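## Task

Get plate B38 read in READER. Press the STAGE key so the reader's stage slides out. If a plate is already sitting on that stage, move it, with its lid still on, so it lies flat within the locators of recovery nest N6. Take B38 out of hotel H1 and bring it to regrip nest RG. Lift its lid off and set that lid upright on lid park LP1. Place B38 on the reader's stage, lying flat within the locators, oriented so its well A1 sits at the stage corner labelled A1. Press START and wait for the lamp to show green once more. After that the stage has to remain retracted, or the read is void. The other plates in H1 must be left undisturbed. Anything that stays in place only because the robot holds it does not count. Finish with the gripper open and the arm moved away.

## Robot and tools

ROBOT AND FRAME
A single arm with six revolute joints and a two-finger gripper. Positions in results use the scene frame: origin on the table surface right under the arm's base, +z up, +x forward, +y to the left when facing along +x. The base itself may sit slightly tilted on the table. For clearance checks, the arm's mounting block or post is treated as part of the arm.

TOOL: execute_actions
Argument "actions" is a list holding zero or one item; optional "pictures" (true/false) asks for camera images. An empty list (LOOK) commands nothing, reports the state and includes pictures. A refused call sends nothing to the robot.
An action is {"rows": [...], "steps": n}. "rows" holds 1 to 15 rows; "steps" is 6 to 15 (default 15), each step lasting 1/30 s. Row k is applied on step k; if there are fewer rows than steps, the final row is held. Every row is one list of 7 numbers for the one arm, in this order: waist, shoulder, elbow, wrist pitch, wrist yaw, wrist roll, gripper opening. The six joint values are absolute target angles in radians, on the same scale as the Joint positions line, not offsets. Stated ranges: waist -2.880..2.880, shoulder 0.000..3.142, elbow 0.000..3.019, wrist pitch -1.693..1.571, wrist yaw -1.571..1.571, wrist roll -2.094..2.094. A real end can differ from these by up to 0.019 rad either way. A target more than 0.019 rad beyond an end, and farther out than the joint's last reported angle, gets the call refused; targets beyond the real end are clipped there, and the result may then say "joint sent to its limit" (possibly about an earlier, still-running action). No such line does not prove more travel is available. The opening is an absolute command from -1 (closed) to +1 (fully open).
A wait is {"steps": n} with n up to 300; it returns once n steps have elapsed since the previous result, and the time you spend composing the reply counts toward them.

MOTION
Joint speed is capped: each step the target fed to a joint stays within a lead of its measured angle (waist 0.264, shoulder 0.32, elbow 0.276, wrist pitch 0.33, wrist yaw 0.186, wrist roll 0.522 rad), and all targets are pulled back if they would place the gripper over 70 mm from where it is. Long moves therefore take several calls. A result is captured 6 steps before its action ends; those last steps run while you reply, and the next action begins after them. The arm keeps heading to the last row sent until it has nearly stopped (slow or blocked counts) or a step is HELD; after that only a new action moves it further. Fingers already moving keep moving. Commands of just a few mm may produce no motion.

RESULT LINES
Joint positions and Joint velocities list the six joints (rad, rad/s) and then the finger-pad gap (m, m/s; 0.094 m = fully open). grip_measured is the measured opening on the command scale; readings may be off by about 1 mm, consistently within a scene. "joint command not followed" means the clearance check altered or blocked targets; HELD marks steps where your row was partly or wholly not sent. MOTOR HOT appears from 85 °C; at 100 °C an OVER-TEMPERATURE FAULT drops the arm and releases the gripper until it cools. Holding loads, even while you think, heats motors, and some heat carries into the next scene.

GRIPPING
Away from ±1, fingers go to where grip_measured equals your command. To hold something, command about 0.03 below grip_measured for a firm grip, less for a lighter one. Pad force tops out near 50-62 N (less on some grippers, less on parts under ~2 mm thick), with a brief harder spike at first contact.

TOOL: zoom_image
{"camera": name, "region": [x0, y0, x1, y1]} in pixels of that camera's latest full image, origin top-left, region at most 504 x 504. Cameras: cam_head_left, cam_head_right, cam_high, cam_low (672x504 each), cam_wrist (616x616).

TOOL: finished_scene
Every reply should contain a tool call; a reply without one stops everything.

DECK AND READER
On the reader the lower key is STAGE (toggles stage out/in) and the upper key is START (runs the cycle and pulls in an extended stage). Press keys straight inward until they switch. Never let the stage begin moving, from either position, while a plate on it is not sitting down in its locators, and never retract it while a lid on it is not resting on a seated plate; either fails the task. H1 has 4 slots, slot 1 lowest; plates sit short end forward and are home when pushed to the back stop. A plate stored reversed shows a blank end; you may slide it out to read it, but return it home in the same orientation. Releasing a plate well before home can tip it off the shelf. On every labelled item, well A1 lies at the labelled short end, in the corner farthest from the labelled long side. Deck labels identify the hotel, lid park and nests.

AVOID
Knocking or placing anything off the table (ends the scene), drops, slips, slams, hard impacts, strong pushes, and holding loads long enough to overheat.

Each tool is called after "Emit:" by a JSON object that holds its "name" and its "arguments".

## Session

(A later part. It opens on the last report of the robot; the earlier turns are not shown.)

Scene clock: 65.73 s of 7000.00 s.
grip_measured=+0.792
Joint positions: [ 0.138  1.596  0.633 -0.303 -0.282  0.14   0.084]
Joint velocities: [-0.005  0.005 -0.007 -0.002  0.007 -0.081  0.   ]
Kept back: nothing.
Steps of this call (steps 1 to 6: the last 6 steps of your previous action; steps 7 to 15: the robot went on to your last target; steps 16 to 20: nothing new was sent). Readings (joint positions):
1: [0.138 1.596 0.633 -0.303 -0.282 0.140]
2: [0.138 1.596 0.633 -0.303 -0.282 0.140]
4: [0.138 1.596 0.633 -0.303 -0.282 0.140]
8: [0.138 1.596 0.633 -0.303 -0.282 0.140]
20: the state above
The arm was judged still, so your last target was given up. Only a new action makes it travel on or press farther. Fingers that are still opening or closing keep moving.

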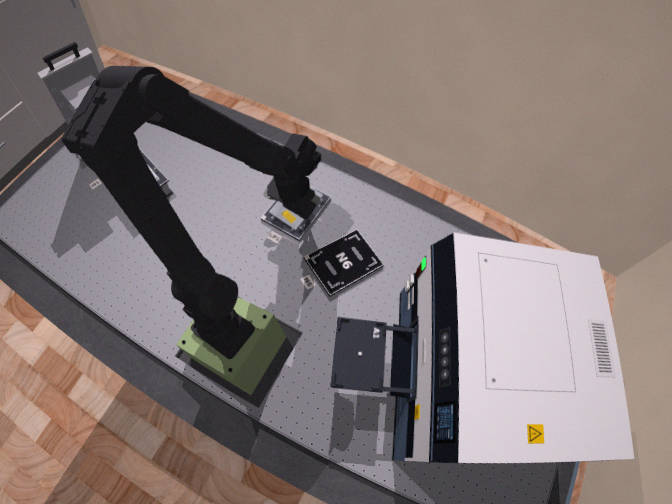

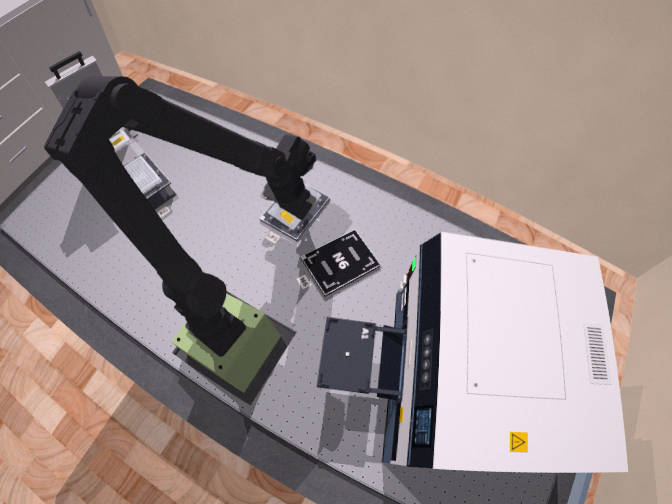

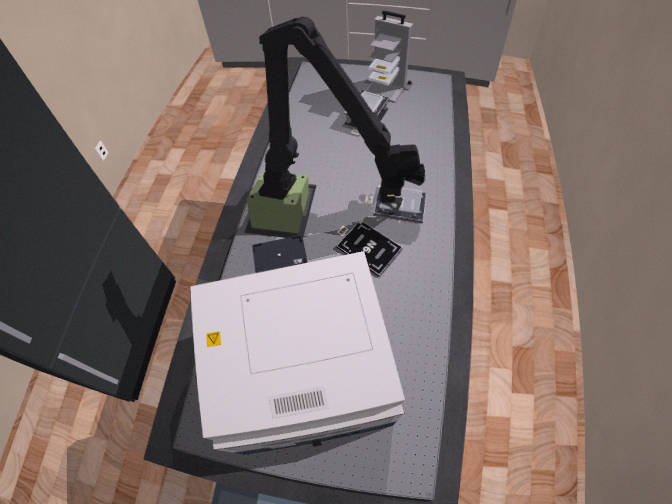

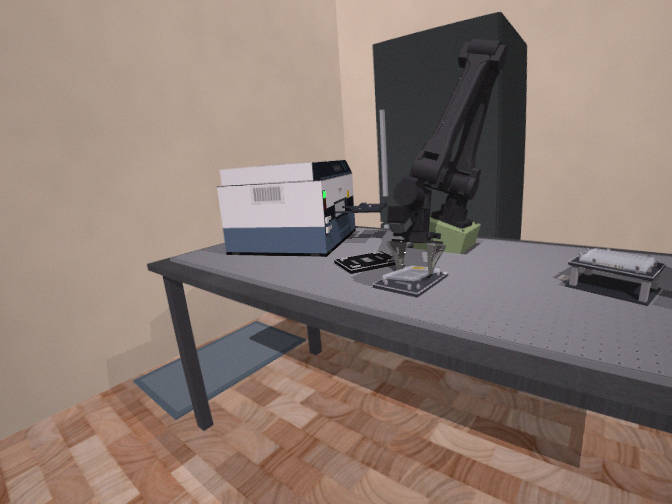

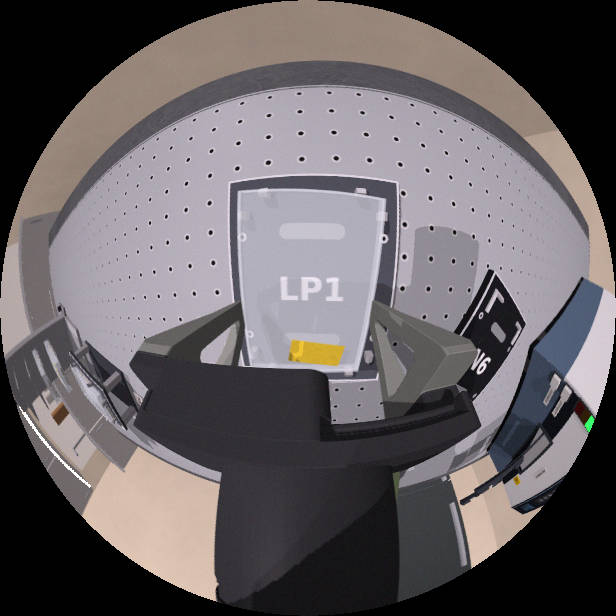

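Emit:
{"name": "execute_actions", "arguments": {"actions": [{"rows":[[0.138,1.57,0.633,-0.36,-0.28,0.14,0.775]],"steps":15}]}}

Emit:
{"name": "execute_actions", "arguments": {"actions": [{"rows":[[0.138,1.61,0.62,-0.345,-0.28,0.14,0.775]],"steps":15}]}}

Emit:
{"name": "execute_actions", "arguments": {"actions": [{"steps":20}], "pictures": true}}

Emit:
{"name": "zoom_image", "arguments": {"camera": "cam_low", "region": [360, 230, 470, 310]}}

Scene clock: 66.27 s of 7000.00 s.
grip_measured=+0.792
Joint positions: [ 0.138  1.578  0.635 -0.326 -0.277  0.136  0.084]
Joint velocities: [ 0.005 -0.015 -0.007 -0.002 -0.037 -0.007 -0.   ]
Steps of this call (steps 1 to 7: nothing new was sent; steps 8 to 16: the first 9 steps of this action). Readings (joint positions):
8: [0.138 1.595 0.634 -0.308 -0.282 0.140]
9: [0.138 1.591 0.635 -0.314 -0.281 0.139]
11: [0.138 1.582 0.635 -0.322 -0.277 0.137]
15: [0.138 1.578 0.635 -0.326 -0.277 0.136]
16: the state above

Scene clock: 66.77 s of 7000.00 s.
grip_measured=+0.792
Joint positions: [ 0.138  1.585  0.635 -0.322 -0.278  0.136  0.084]
Joint velocities: [-0.015 -0.015  0.017  0.017 -0.007 -0.081 -0.   ]
Steps of this call (steps 1 to 6: the last 6 steps of your previous action; steps 7 to 15: the first 9 steps of this action). Readings (joint positions):
7: [0.138 1.579 0.635 -0.326 -0.277 0.136]
8: [0.138 1.581 0.635 -0.326 -0.277 0.136]
10: [0.138 1.584 0.635 -0.323 -0.278 0.136]
14: [0.138 1.585 0.635 -0.322 -0.278 0.136]
15: the state above

Scene clock: 67.43 s of 7000.00 s.
grip_measured=+0.792
Joint positions: [ 0.138  1.585  0.635 -0.322 -0.278  0.136  0.084]
Joint velocities: [-0.005  0.024 -0.012  0.002  0.051 -0.007  0.   ]
Kept back: nothing.
Steps of this call (steps 1 to 6: the last 6 steps of your previous action; steps 7 to 15: the robot went on to your last target; steps 16 to 20: nothing new was sent). Readings (joint positions):
1: [0.138 1.585 0.635 -0.322 -0.278 0.136]
2: [0.138 1.585 0.635 -0.322 -0.278 0.136]
4: [0.138 1.585 0.635 -0.322 -0.278 0.136]
8: [0.138 1.585 0.635 -0.322 -0.278 0.136]
20: the state above
The arm was judged still, so your last target was given up. Only a new action makes it travel on or press farther. Fingers that are still opening or closing keep moving.

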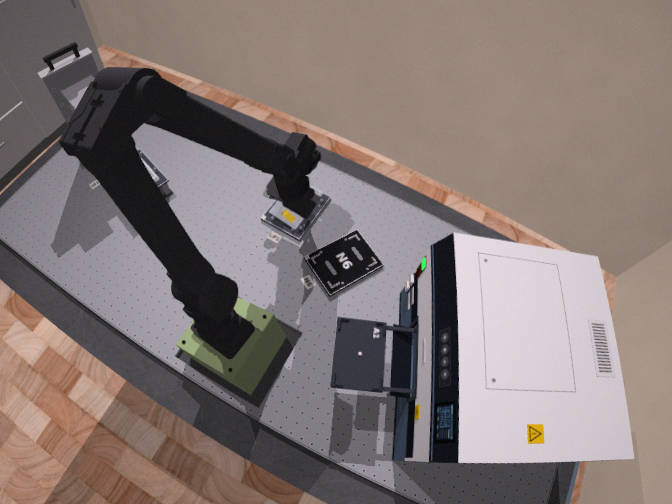

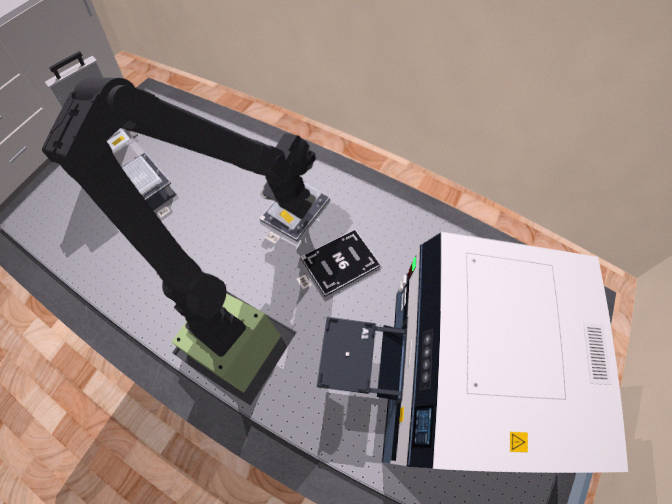

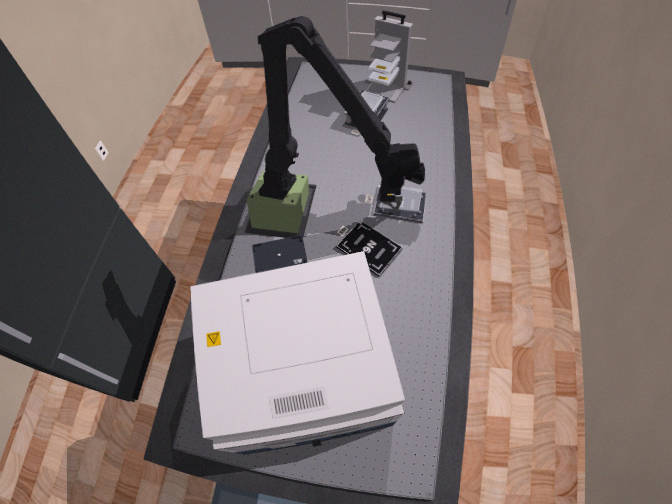

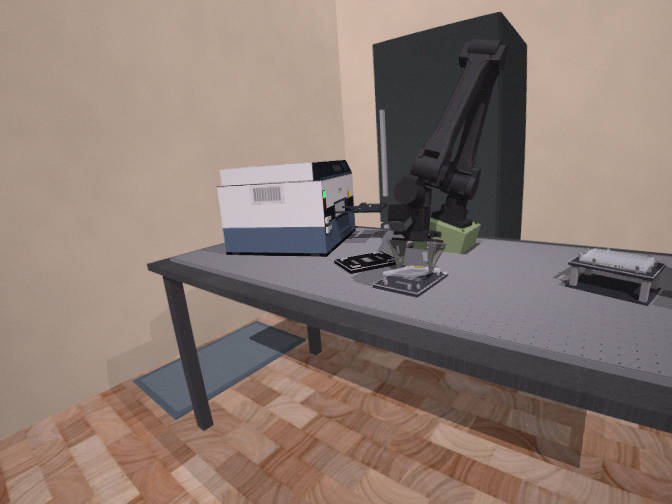

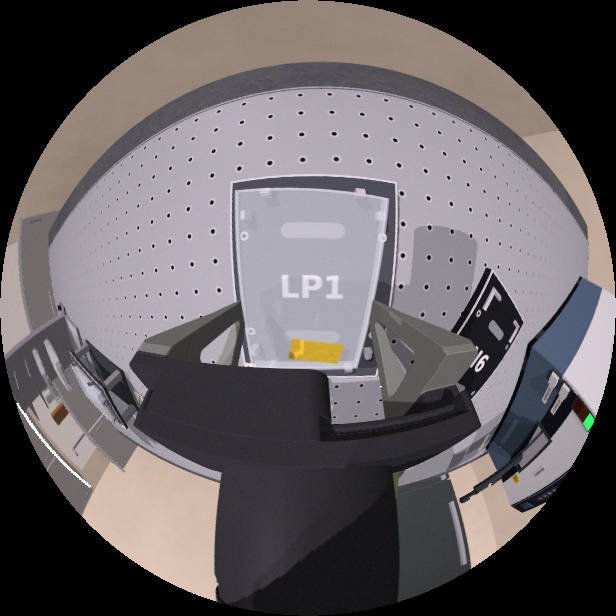

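Region (360, 230, 470, 310) of cam_low's 672x504 image, scaled by 4.582, with more detail than that image has; it fills the top 367 rows of this view, and the rest is white.

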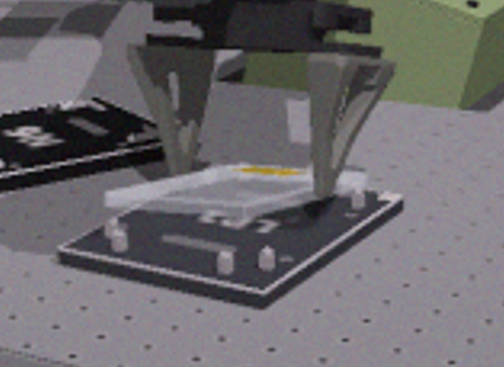

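Emit:
{"name": "execute_actions", "arguments": {"actions": [{"rows":[[0.115,1.555,0.635,-0.33,-0.28,0.11,0.775]],"steps":15}]}}

Emit:
{"name": "execute_actions", "arguments": {"actions": [{"rows":[[0.115,1.62,0.625,-0.31,-0.28,0.11,0.775]],"steps":15}]}}

Emit:
{"name": "execute_actions", "arguments": {"actions": [{"steps":20}], "pictures": true}}

Emit:
{"name": "zoom_image", "arguments": {"camera": "cam_low", "region": [360, 230, 470, 310]}}

Scene clock: 68.03 s of 7000.00 s.
grip_measured=+0.792
Joint positions: [ 0.131  1.574  0.636 -0.323 -0.279  0.126  0.084]
Joint velocities: [-0.015  0.005 -0.012  0.007 -0.051  0.037 -0.001]
Steps of this call (steps 1 to 9: nothing new was sent; steps 10 to 18: the first 9 steps of this action). Readings (joint positions):
10: [0.137 1.583 0.636 -0.321 -0.279 0.133]
11: [0.137 1.580 0.636 -0.321 -0.279 0.130]
13: [0.135 1.576 0.636 -0.322 -0.279 0.128]
17: [0.131 1.574 0.636 -0.323 -0.279 0.126]
18: the state above

Scene clock: 68.53 s of 7000.00 s.
grip_measured=+0.792
Joint positions: [ 0.131  1.603  0.636 -0.308 -0.28   0.122  0.084]
Joint velocities: [-0.005  0.005 -0.002  0.007 -0.007  0.022 -0.001]
Steps of this call (steps 1 to 6: the last 6 steps of your previous action; steps 7 to 15: the first 9 steps of this action). Readings (joint positions):
7: [0.131 1.577 0.636 -0.322 -0.279 0.125]
8: [0.131 1.582 0.636 -0.321 -0.279 0.125]
10: [0.131 1.597 0.636 -0.313 -0.279 0.123]
14: [0.131 1.603 0.636 -0.308 -0.280 0.122]
15: the state above

Scene clock: 69.20 s of 7000.00 s.
grip_measured=+0.792
Joint positions: [ 0.131  1.603  0.636 -0.308 -0.28   0.122  0.084]
Joint velocities: [-0.005  0.005  0.002  0.012 -0.051 -0.066 -0.002]
Kept back: nothing.
Steps of this call (steps 1 to 6: the last 6 steps of your previous action; steps 7 to 15: the robot went on to your last target; steps 16 to 20: nothing new was sent). Readings (joint positions):
1: [0.131 1.603 0.636 -0.308 -0.280 0.122]
2: [0.131 1.603 0.636 -0.308 -0.280 0.122]
4: [0.131 1.603 0.636 -0.308 -0.280 0.122]
8: [0.131 1.603 0.636 -0.308 -0.280 0.122]
20: the state above
The arm was judged still, so your last target was given up. Only a new action makes it travel on or press farther. Fingers that are still opening or closing keep moving.

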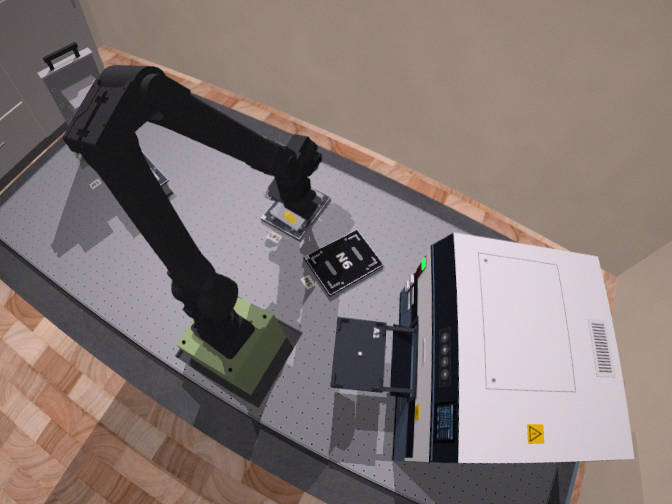

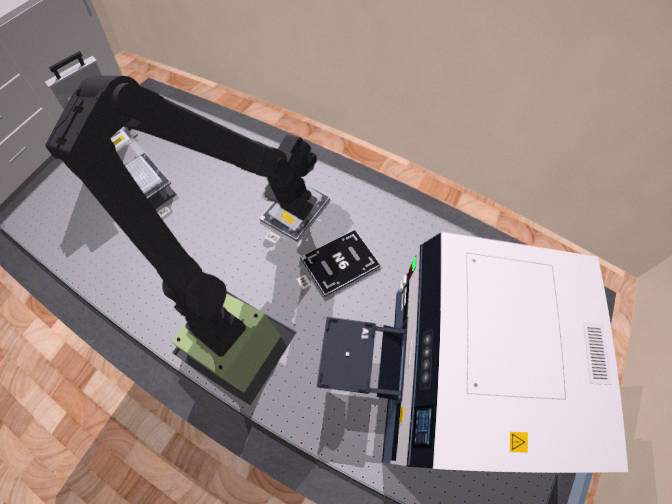

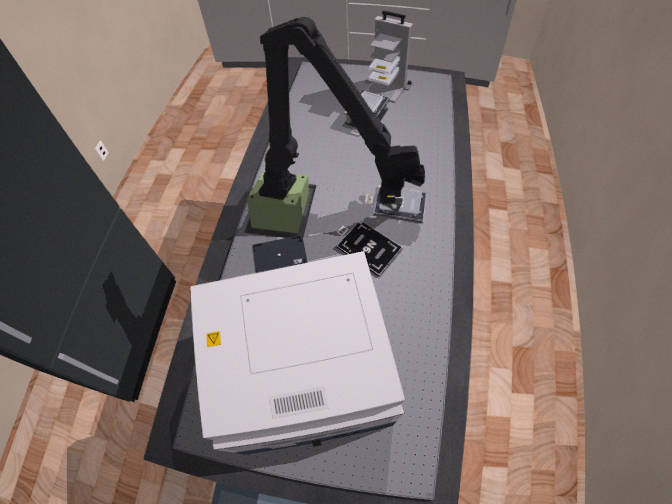

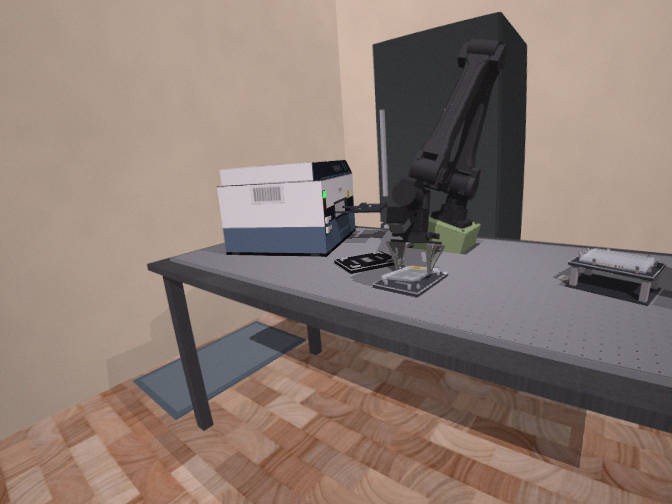

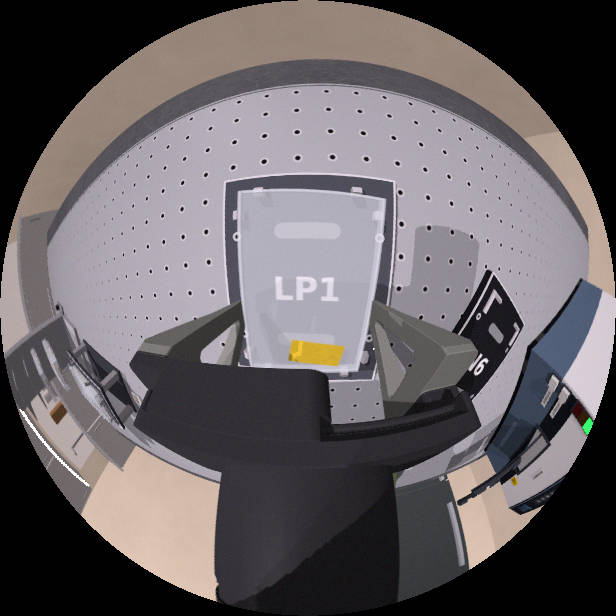

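Region (360, 230, 470, 310) of cam_low's 672x504 image, scaled by 4.582, with more detail than that image has; it fills the top 367 rows of this view, and the rest is white.

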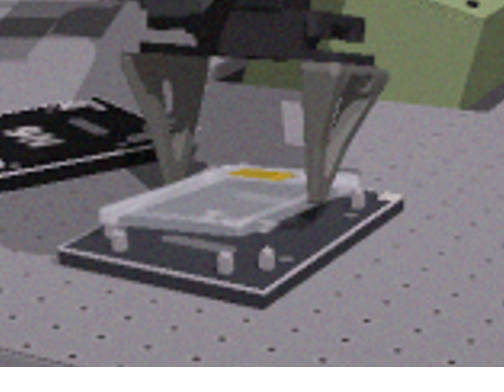

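Emit:
{"name": "execute_actions", "arguments": {"actions": [{"rows":[[0.131,1.603,0.636,-0.308,-0.28,0.122,1]],"steps":15}]}}

Emit:
{"name": "execute_actions", "arguments": {"actions": [{"steps":15}], "pictures": true}}

Emit:
{"name": "zoom_image", "arguments": {"camera": "cam_low", "region": [360, 230, 470, 310]}}

Scene clock: 69.67 s of 7000.00 s.
grip_measured=+1.000
Joint positions: [ 0.131  1.603  0.635 -0.308 -0.28   0.122  0.094]
Joint velocities: [-0.015 -0.005 -0.002 -0.012 -0.007 -0.081  0.   ]
Steps of this call (steps 1 to 5: nothing new was sent; steps 6 to 14: the first 9 steps of this action). Readings (joint positions):
6: [0.131 1.603 0.636 -0.308 -0.280 0.122]
7: [0.131 1.603 0.636 -0.308 -0.280 0.122]
9: [0.131 1.603 0.635 -0.308 -0.280 0.122]
13: [0.131 1.603 0.635 -0.308 -0.280 0.122]
14: the state above

Scene clock: 70.17 s of 7000.00 s.
grip_measured=+1.000
Joint positions: [ 0.131  1.603  0.635 -0.308 -0.28   0.122  0.094]
Joint velocities: [-0.005 -0.044  0.007  0.002 -0.007  0.066  0.   ]
Kept back: nothing.
Steps of this call (steps 1 to 6: the last 6 steps of your previous action; steps 7 to 15: the robot went on to your last target). Readings (joint positions):
1: [0.131 1.603 0.635 -0.308 -0.280 0.122]
2: [0.131 1.603 0.635 -0.308 -0.280 0.122]
4: [0.131 1.603 0.635 -0.308 -0.280 0.122]
8: [0.131 1.603 0.635 -0.308 -0.280 0.122]
15: the state above
The arm was judged still, so your last target was given up. Only a new action makes it travel on or press farther. Fingers that are still opening or closing keep moving.

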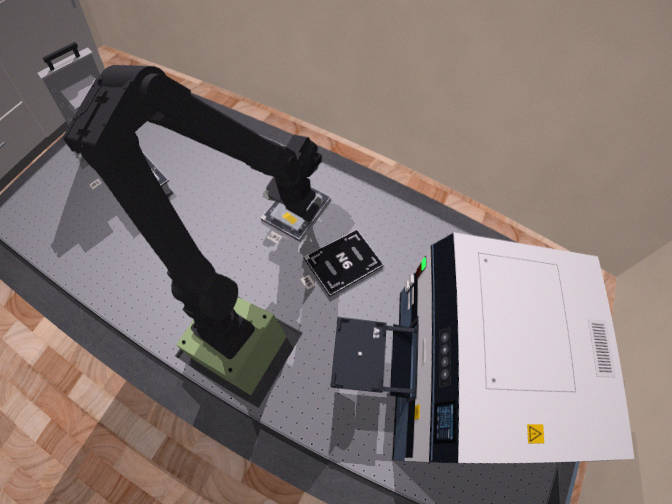

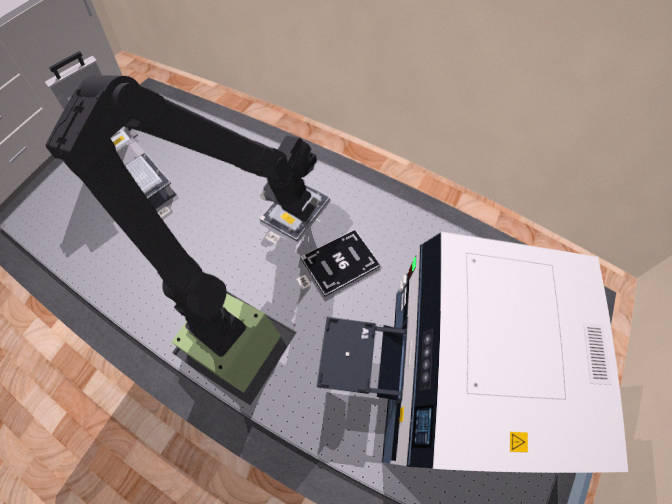

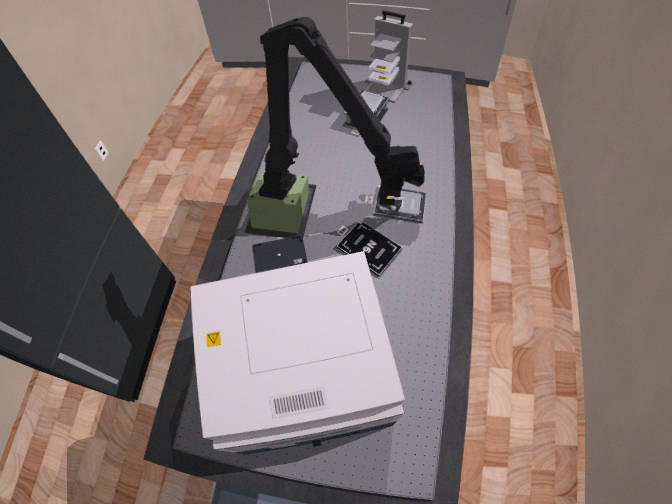

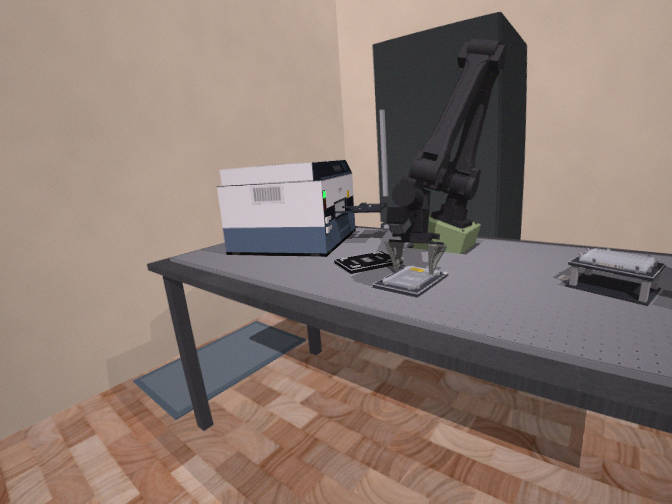

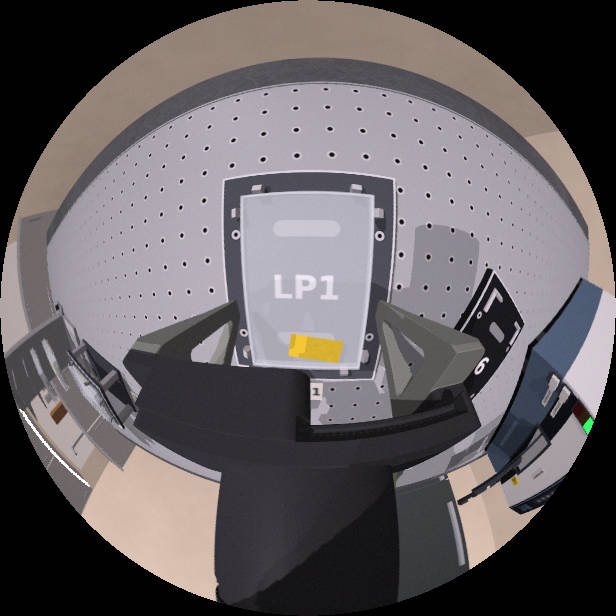

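Region (360, 230, 470, 310) of cam_low's 672x504 image, scaled by 4.582, with more detail than that image has; it fills the top 367 rows of this view, and the rest is white.

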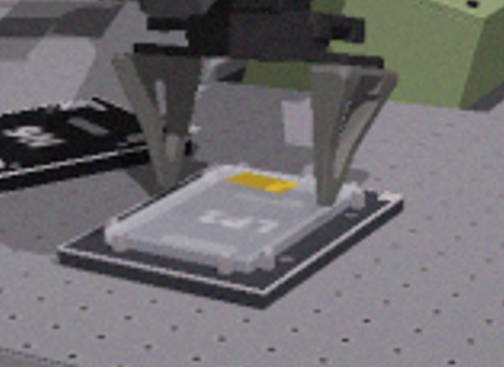

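Lid is seated. Going back to the plate.

Emit:
{"name": "execute_actions", "arguments": {"actions": [{"rows":[[0.131,1.5,0.7,-0.45,-0.28,0.0,1]],"steps":15}]}}

Emit:
{"name": "execute_actions", "arguments": {"actions": [{"rows":[[0.7,1.35,0.85,-0.68,-0.2,-0.25,1]],"steps":15}]}}

Emit:
{"name": "execute_actions", "arguments": {"actions": [{"steps":15}]}}

Emit:
{"name": "execute_actions", "arguments": {"actions": [{"rows":[[1.165,1.41,1.06,-0.72,-0.13,-0.27,1]],"steps":15}]}}

Emit:
{"name": "execute_actions", "arguments": {"actions": [{"steps":40}]}}

Emit:
{"name": "execute_actions", "arguments": {"actions": [{"rows":[[1.165,1.505,1.04,-0.67,-0.13,-0.27,1]],"steps":15}]}}

Emit:
{"name": "execute_actions", "arguments": {"actions": [{"steps":20}], "pictures": true}}

Emit:
{"name": "zoom_image", "arguments": {"camera": "cam_low", "region": [540, 200, 672, 300]}}

Scene clock: 70.90 s of 7000.00 s.
grip_measured=+1.000
Joint positions: [ 0.131  1.501  0.66  -0.439 -0.28   0.03   0.094]
Joint velocities: [ 0.005 -0.015  0.081 -0.007  0.022 -0.095  0.   ]
Steps of this call (steps 1 to 13: nothing new was sent; steps 14 to 22: the first 9 steps of this action). Readings (joint positions):
14: [0.131 1.597 0.640 -0.337 -0.280 0.105]
15: [0.131 1.584 0.644 -0.379 -0.280 0.087]
17: [0.131 1.546 0.645 -0.422 -0.280 0.061]
21: [0.131 1.503 0.657 -0.439 -0.280 0.034]
22: the state above

Scene clock: 71.40 s of 7000.00 s.
grip_measured=+1.000
Joint positions: [ 0.471  1.406  0.755 -0.628 -0.207 -0.129  0.094]
Joint velocities: [ 1.538 -0.278  0.325 -0.237  0.081 -0.374  0.   ]
Steps of this call (steps 1 to 6: the last 6 steps of your previous action; steps 7 to 15: the first 9 steps of this action). Readings (joint positions):
7: [0.141 1.498 0.668 -0.466 -0.257 0.001]
8: [0.162 1.491 0.677 -0.505 -0.239 -0.020]
10: [0.234 1.467 0.697 -0.559 -0.221 -0.056]
14: [0.420 1.416 0.744 -0.620 -0.208 -0.116]
15: the state above

Scene clock: 71.90 s of 7000.00 s.
grip_measured=+1.000
Joint positions: [ 0.712  1.36   0.814 -0.672 -0.204 -0.231  0.094]
Joint velocities: [-0.005 -0.015 -0.007  0.007  0.051  0.007  0.   ]
Kept back: nothing.
Steps of this call (steps 1 to 6: the last 6 steps of your previous action; steps 7 to 15: the robot went on to your last target). Readings (joint positions):
1: [0.524 1.398 0.766 -0.636 -0.206 -0.142]
2: [0.578 1.390 0.777 -0.645 -0.205 -0.156]
4: [0.672 1.378 0.799 -0.659 -0.205 -0.185]
8: [0.730 1.361 0.814 -0.667 -0.205 -0.217]
15: the state above

Scene clock: 72.20 s of 7000.00 s.
grip_measured=+1.000
Joint positions: [ 1.026  1.395  0.951 -0.698 -0.137 -0.237  0.094]
Joint velocities: [ 1.353  0.073  0.442 -0.081  0.007 -0.081  0.   ]
Steps of this call (steps 1 to 9: the first 9 steps of this action). Readings (joint positions):
1: [0.721 1.361 0.820 -0.678 -0.183 -0.232]
2: [0.742 1.366 0.833 -0.686 -0.167 -0.232]
4: [0.808 1.379 0.867 -0.693 -0.149 -0.232]
8: [0.980 1.393 0.936 -0.697 -0.138 -0.235]
9: the state above

Scene clock: 73.53 s of 7000.00 s.
grip_measured=+1.000
Joint positions: [ 1.175  1.402  1.022 -0.712 -0.134 -0.255  0.094]
Joint velocities: [-0.015 -0.015  0.007  0.022  0.022  0.066  0.   ]
Kept back: nothing.
Steps of this call (steps 1 to 6: the last 6 steps of your previous action; steps 7 to 30: the robot went on to your last target; steps 31 to 40: nothing new was sent). Readings (joint positions):
1: [1.072 1.397 0.967 -0.702 -0.136 -0.240]
2: [1.114 1.400 0.984 -0.705 -0.136 -0.243]
4: [1.176 1.401 1.010 -0.707 -0.136 -0.249]
8: [1.193 1.401 1.022 -0.708 -0.135 -0.254]
40: the state above
The arm was judged still, so your last target was given up. Only a new action makes it travel on or press farther. Fingers that are still opening or closing keep moving.

Scene clock: 73.83 s of 7000.00 s.
grip_measured=+1.000
Joint positions: [ 1.175  1.498  1.025 -0.681 -0.126 -0.259  0.094]
Joint velocities: [-0.015 -0.005  0.007  0.002 -0.007 -0.007  0.   ]
Steps of this call (steps 1 to 9: the first 9 steps of this action). Readings (joint positions):
1: [1.175 1.409 1.022 -0.707 -0.134 -0.256]
2: [1.175 1.420 1.024 -0.696 -0.134 -0.256]
4: [1.175 1.457 1.024 -0.684 -0.134 -0.256]
8: [1.175 1.501 1.025 -0.681 -0.126 -0.259]
9: the state above

Scene clock: 74.50 s of 7000.00 s.
grip_measured=+1.000
Joint positions: [ 1.175  1.498  1.025 -0.681 -0.126 -0.259  0.094]
Joint velocities: [-0.005  0.015 -0.007 -0.002 -0.037 -0.007  0.   ]
Kept back: nothing.
Steps of this call (steps 1 to 6: the last 6 steps of your previous action; steps 7 to 15: the robot went on to your last target; steps 16 to 20: nothing new was sent). Readings (joint positions):
1: [1.175 1.498 1.025 -0.681 -0.126 -0.259]
2: [1.175 1.498 1.025 -0.681 -0.126 -0.259]
4: [1.175 1.498 1.025 -0.681 -0.126 -0.259]
8: [1.175 1.498 1.025 -0.681 -0.126 -0.259]
20: the state above
The arm was judged still, so your last target was given up. Only a new action makes it travel on or press farther. Fingers that are still opening or closing keep moving.

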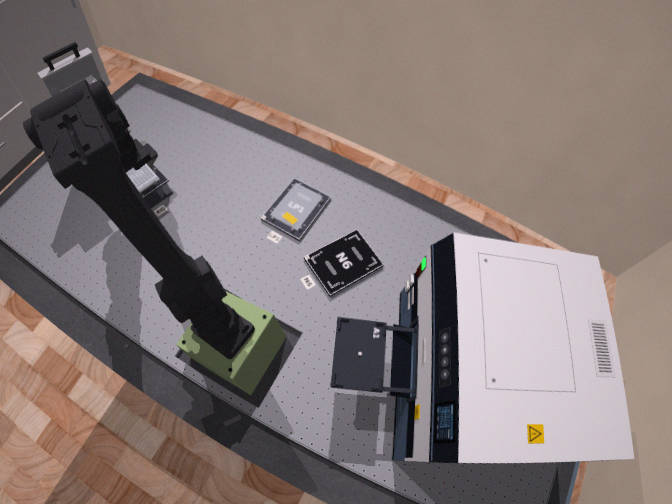

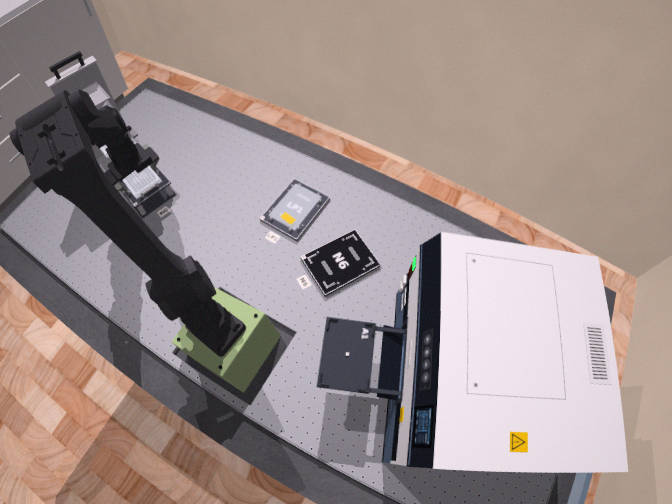

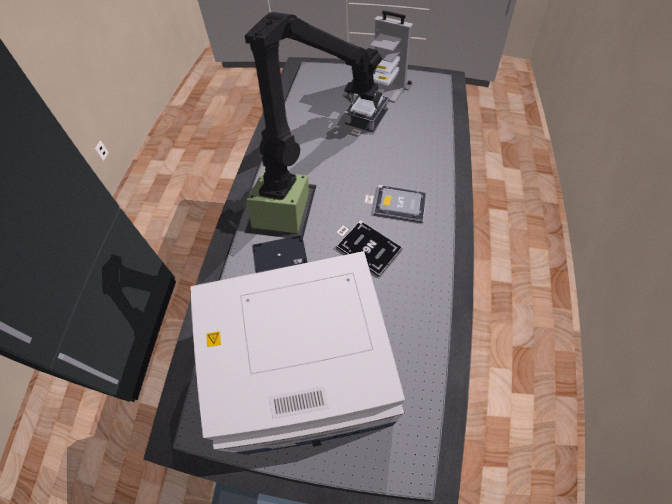

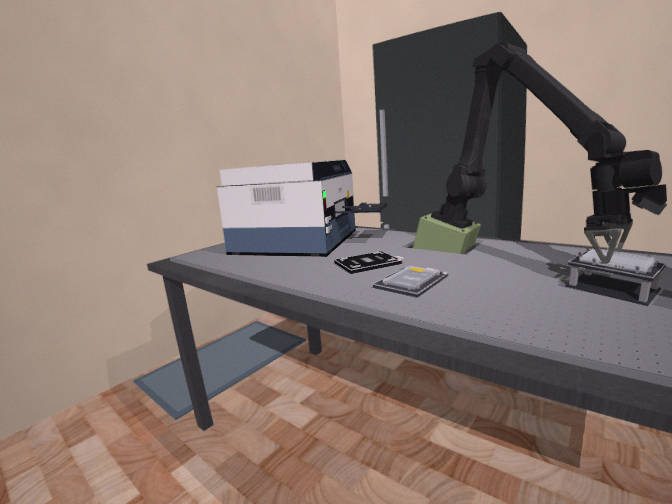

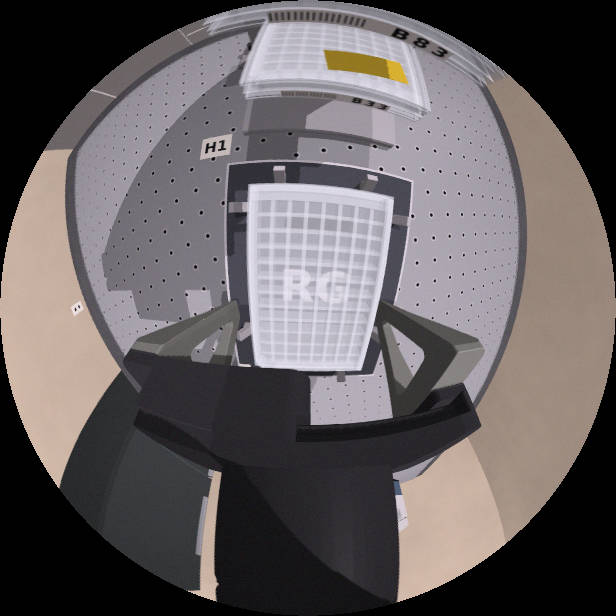

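Region (540, 200, 672, 300) of cam_low's 672x504 image, scaled by 3.818, with more detail than that image has; it fills the top 382 rows of this view, and the rest is white.

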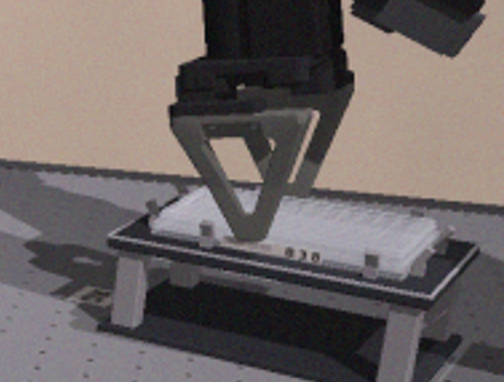

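Gripping, lifting, and swinging over high.

Emit:
{"name": "execute_actions", "arguments": {"actions": [{"rows":[[1.168,1.498,1.025,-0.681,-0.13,-0.259,0.73]],"steps":15}]}}

Emit:
{"name": "execute_actions", "arguments": {"actions": [{"rows":[[1.168,1.40,1.025,-0.74,-0.13,-0.259,0.73]],"steps":15}]}}

Emit:
{"name": "execute_actions", "arguments": {"actions": [{"rows":[[0.9,1.1,0.65,-0.75,-0.2,0.2,0.73]],"steps":15}]}}

Emit:
{"name": "execute_actions", "arguments": {"actions": [{"steps":20}]}}

Emit:
{"name": "execute_actions", "arguments": {"actions": [{"rows":[[-1.4,1.1,0.62,-1.3,-0.37,1.45,0.73]],"steps":15}]}}

Emit:
{"name": "execute_actions", "arguments": {"actions": [{"steps":90}]}}

Emit:
{"name": "execute_actions", "arguments": {"actions": [{"rows":[[-1.4,1.45,0.85,-1.28,-0.37,1.45,0.73]],"steps":15}]}}

Emit:
{"name": "execute_actions", "arguments": {"actions": [{"steps":40}], "pictures": true}}

Scene clock: 75.10 s of 7000.00 s.
grip_measured=+0.743
Joint positions: [ 1.168  1.497  1.027 -0.677 -0.125 -0.252  0.082]
Joint velocities: [-0.005  0.005  0.007  0.002  0.007 -0.037  0.   ]
Steps of this call (steps 1 to 9: nothing new was sent; steps 10 to 18: the first 9 steps of this action). Readings (joint positions):
10: [1.175 1.498 1.025 -0.680 -0.125 -0.254]
11: [1.171 1.498 1.027 -0.677 -0.118 -0.252]
13: [1.168 1.497 1.027 -0.677 -0.125 -0.252]
17: [1.168 1.497 1.027 -0.677 -0.125 -0.252]
18: the state above

Scene clock: 75.60 s of 7000.00 s.
grip_measured=+0.742
Joint positions: [ 1.168  1.407  1.027 -0.73  -0.126 -0.252  0.082]
Joint velocities: [-0.015 -0.073  0.002 -0.032 -0.037 -0.022  0.001]
Steps of this call (steps 1 to 6: the last 6 steps of your previous action; steps 7 to 15: the first 9 steps of this action). Readings (joint positions):
7: [1.168 1.493 1.027 -0.683 -0.125 -0.252]
8: [1.168 1.485 1.027 -0.688 -0.123 -0.252]
10: [1.168 1.458 1.027 -0.707 -0.124 -0.252]
14: [1.168 1.411 1.027 -0.729 -0.126 -0.252]
15: the state above

Scene clock: 76.10 s of 7000.00 s.
grip_measured=+0.742
Joint positions: [ 0.9    1.118  0.659 -0.748 -0.192  0.068  0.082]
Joint velocities: [-0.669 -0.669 -0.701 -0.212 -0.081  0.769  0.   ]
Steps of this call (steps 1 to 6: the last 6 steps of your previous action; steps 7 to 15: the first 9 steps of this action). Readings (joint positions):
7: [1.160 1.397 1.011 -0.728 -0.146 -0.222]
8: [1.144 1.372 0.978 -0.726 -0.162 -0.186]
10: [1.085 1.302 0.884 -0.726 -0.179 -0.120]
14: [0.928 1.146 0.689 -0.740 -0.192 0.037]
15: the state above

Scene clock: 76.77 s of 7000.00 s.
grip_measured=+0.742
Joint positions: [ 0.888  1.097  0.636 -0.755 -0.196  0.184  0.082]
Joint velocities: [-0.015 -0.015  0.012  0.002 -0.007  0.037 -0.001]
Kept back: nothing.
Steps of this call (steps 1 to 6: the last 6 steps of your previous action; steps 7 to 20: the robot went on to your last target). Readings (joint positions):
1: [0.885 1.102 0.642 -0.753 -0.192 0.093]
2: [0.881 1.096 0.636 -0.755 -0.192 0.112]
4: [0.884 1.096 0.636 -0.755 -0.195 0.139]
8: [0.888 1.097 0.636 -0.755 -0.196 0.166]
20: the state above

Scene clock: 77.07 s of 7000.00 s.
grip_measured=+0.743
Joint positions: [ 0.2    1.099  0.622 -1.274 -0.368  0.994  0.082]
Joint velocities: [-2.867  0.005 -0.007 -0.129 -0.081  2.791 -0.   ]
Steps of this call (steps 1 to 9: the first 9 steps of this action). Readings (joint positions):
1: [0.866 1.097 0.639 -0.809 -0.279 0.254]
2: [0.818 1.097 0.642 -0.900 -0.333 0.336]
4: [0.674 1.098 0.635 -1.082 -0.359 0.505]
8: [0.298 1.099 0.622 -1.266 -0.366 0.896]
9: the state above

Scene clock: 80.07 s of 7000.00 s.
grip_measured=+0.743
Joint positions: [-1.41   1.099  0.622 -1.292 -0.366  1.435  0.082]
Joint velocities: [ 0.005 -0.024  0.002 -0.012 -0.051 -0.022  0.001]
Kept back: nothing.
Steps of this call (steps 1 to 6: the last 6 steps of your previous action; steps 7 to 45: the robot went on to your last target; steps 46 to 90: nothing new was sent). Readings (joint positions):
1: [0.102 1.099 0.622 -1.277 -0.368 1.081]
2: [0.004 1.099 0.622 -1.279 -0.368 1.152]
4: [-0.192 1.099 0.622 -1.281 -0.369 1.254]
8: [-0.583 1.099 0.622 -1.282 -0.369 1.361]
90: the state above
The arm was judged still, so your last target was given up. Only a new action makes it travel on or press farther. Fingers that are still opening or closing keep moving.

Scene clock: 80.37 s of 7000.00 s.
grip_measured=+0.743
Joint positions: [-1.41   1.498  0.821 -1.274 -0.366  1.436  0.082]
Joint velocities: [-0.005 -0.005  0.002 -0.017 -0.007 -0.022  0.001]
Steps of this call (steps 1 to 9: the first 9 steps of this action). Readings (joint positions):
1: [-1.410 1.118 0.633 -1.295 -0.366 1.436]
2: [-1.410 1.166 0.659 -1.298 -0.366 1.436]
4: [-1.410 1.313 0.737 -1.297 -0.366 1.436]
8: [-1.410 1.494 0.821 -1.274 -0.366 1.436]
9: the state above

Scene clock: 81.70 s of 7000.00 s.
grip_measured=+0.743
Joint positions: [-1.41   1.46   0.821 -1.275 -0.366  1.436  0.082]
Joint velocities: [-0.015 -0.005 -0.002 -0.002  0.051  0.007  0.   ]
Kept back: nothing.
Steps of this call (steps 1 to 6: the last 6 steps of your previous action; steps 7 to 30: the robot went on to your last target; steps 31 to 40: nothing new was sent). Readings (joint positions):
1: [-1.410 1.496 0.821 -1.275 -0.366 1.436]
2: [-1.410 1.491 0.821 -1.275 -0.366 1.436]
4: [-1.410 1.475 0.821 -1.275 -0.366 1.436]
8: [-1.410 1.461 0.821 -1.275 -0.366 1.436]
40: the state above
The arm was judged still, so your last target was given up. Only a new action makes it travel on or press farther. Fingers that are still opening or closing keep moving.

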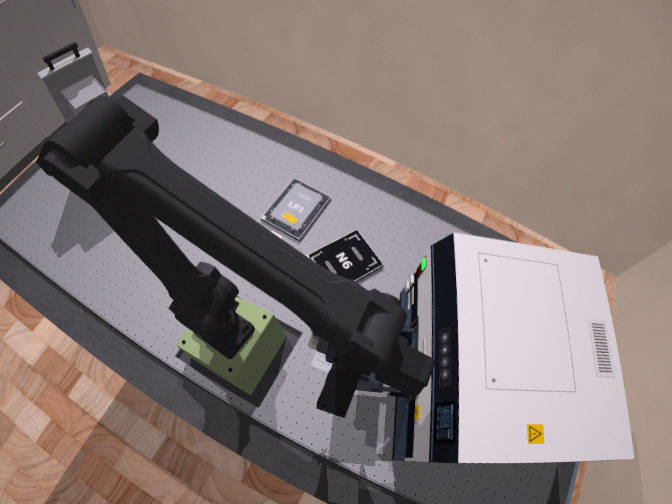

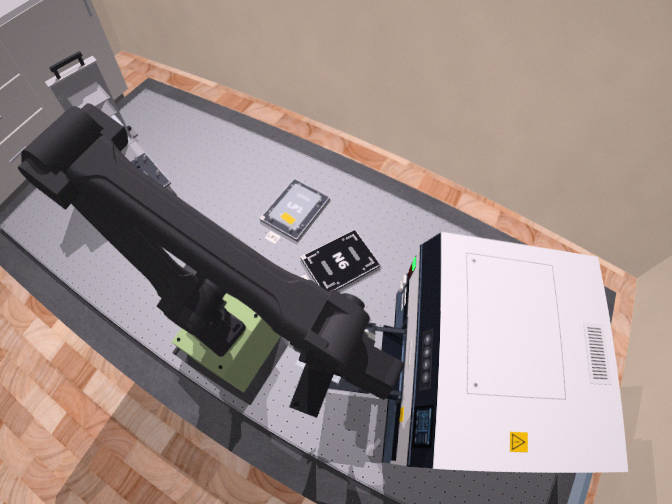

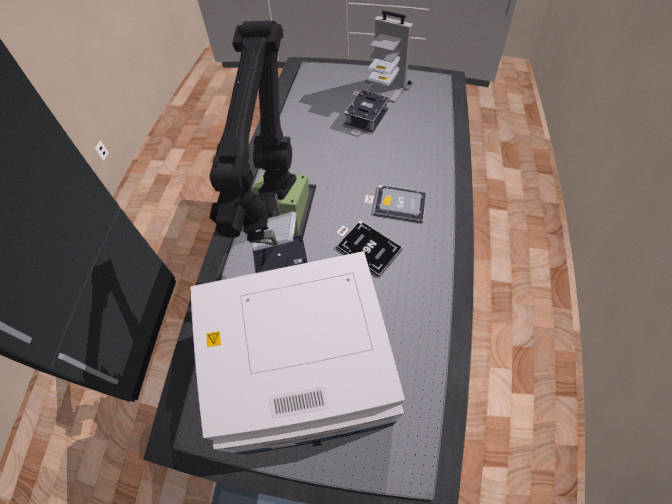

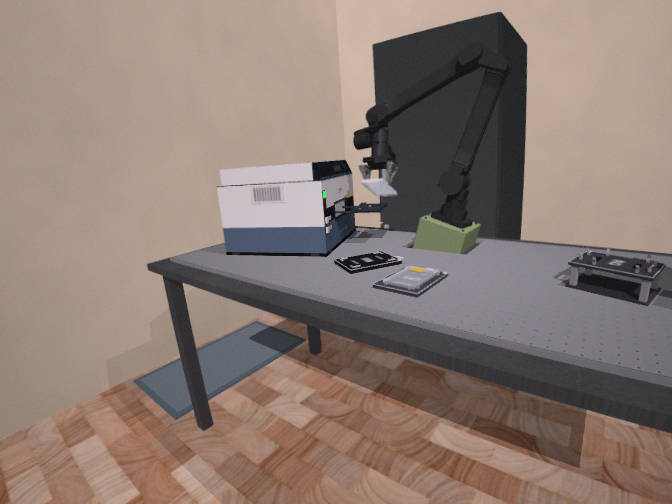

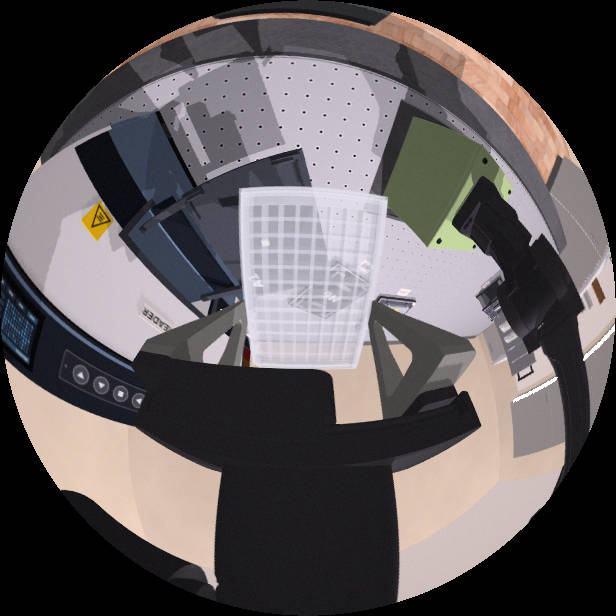

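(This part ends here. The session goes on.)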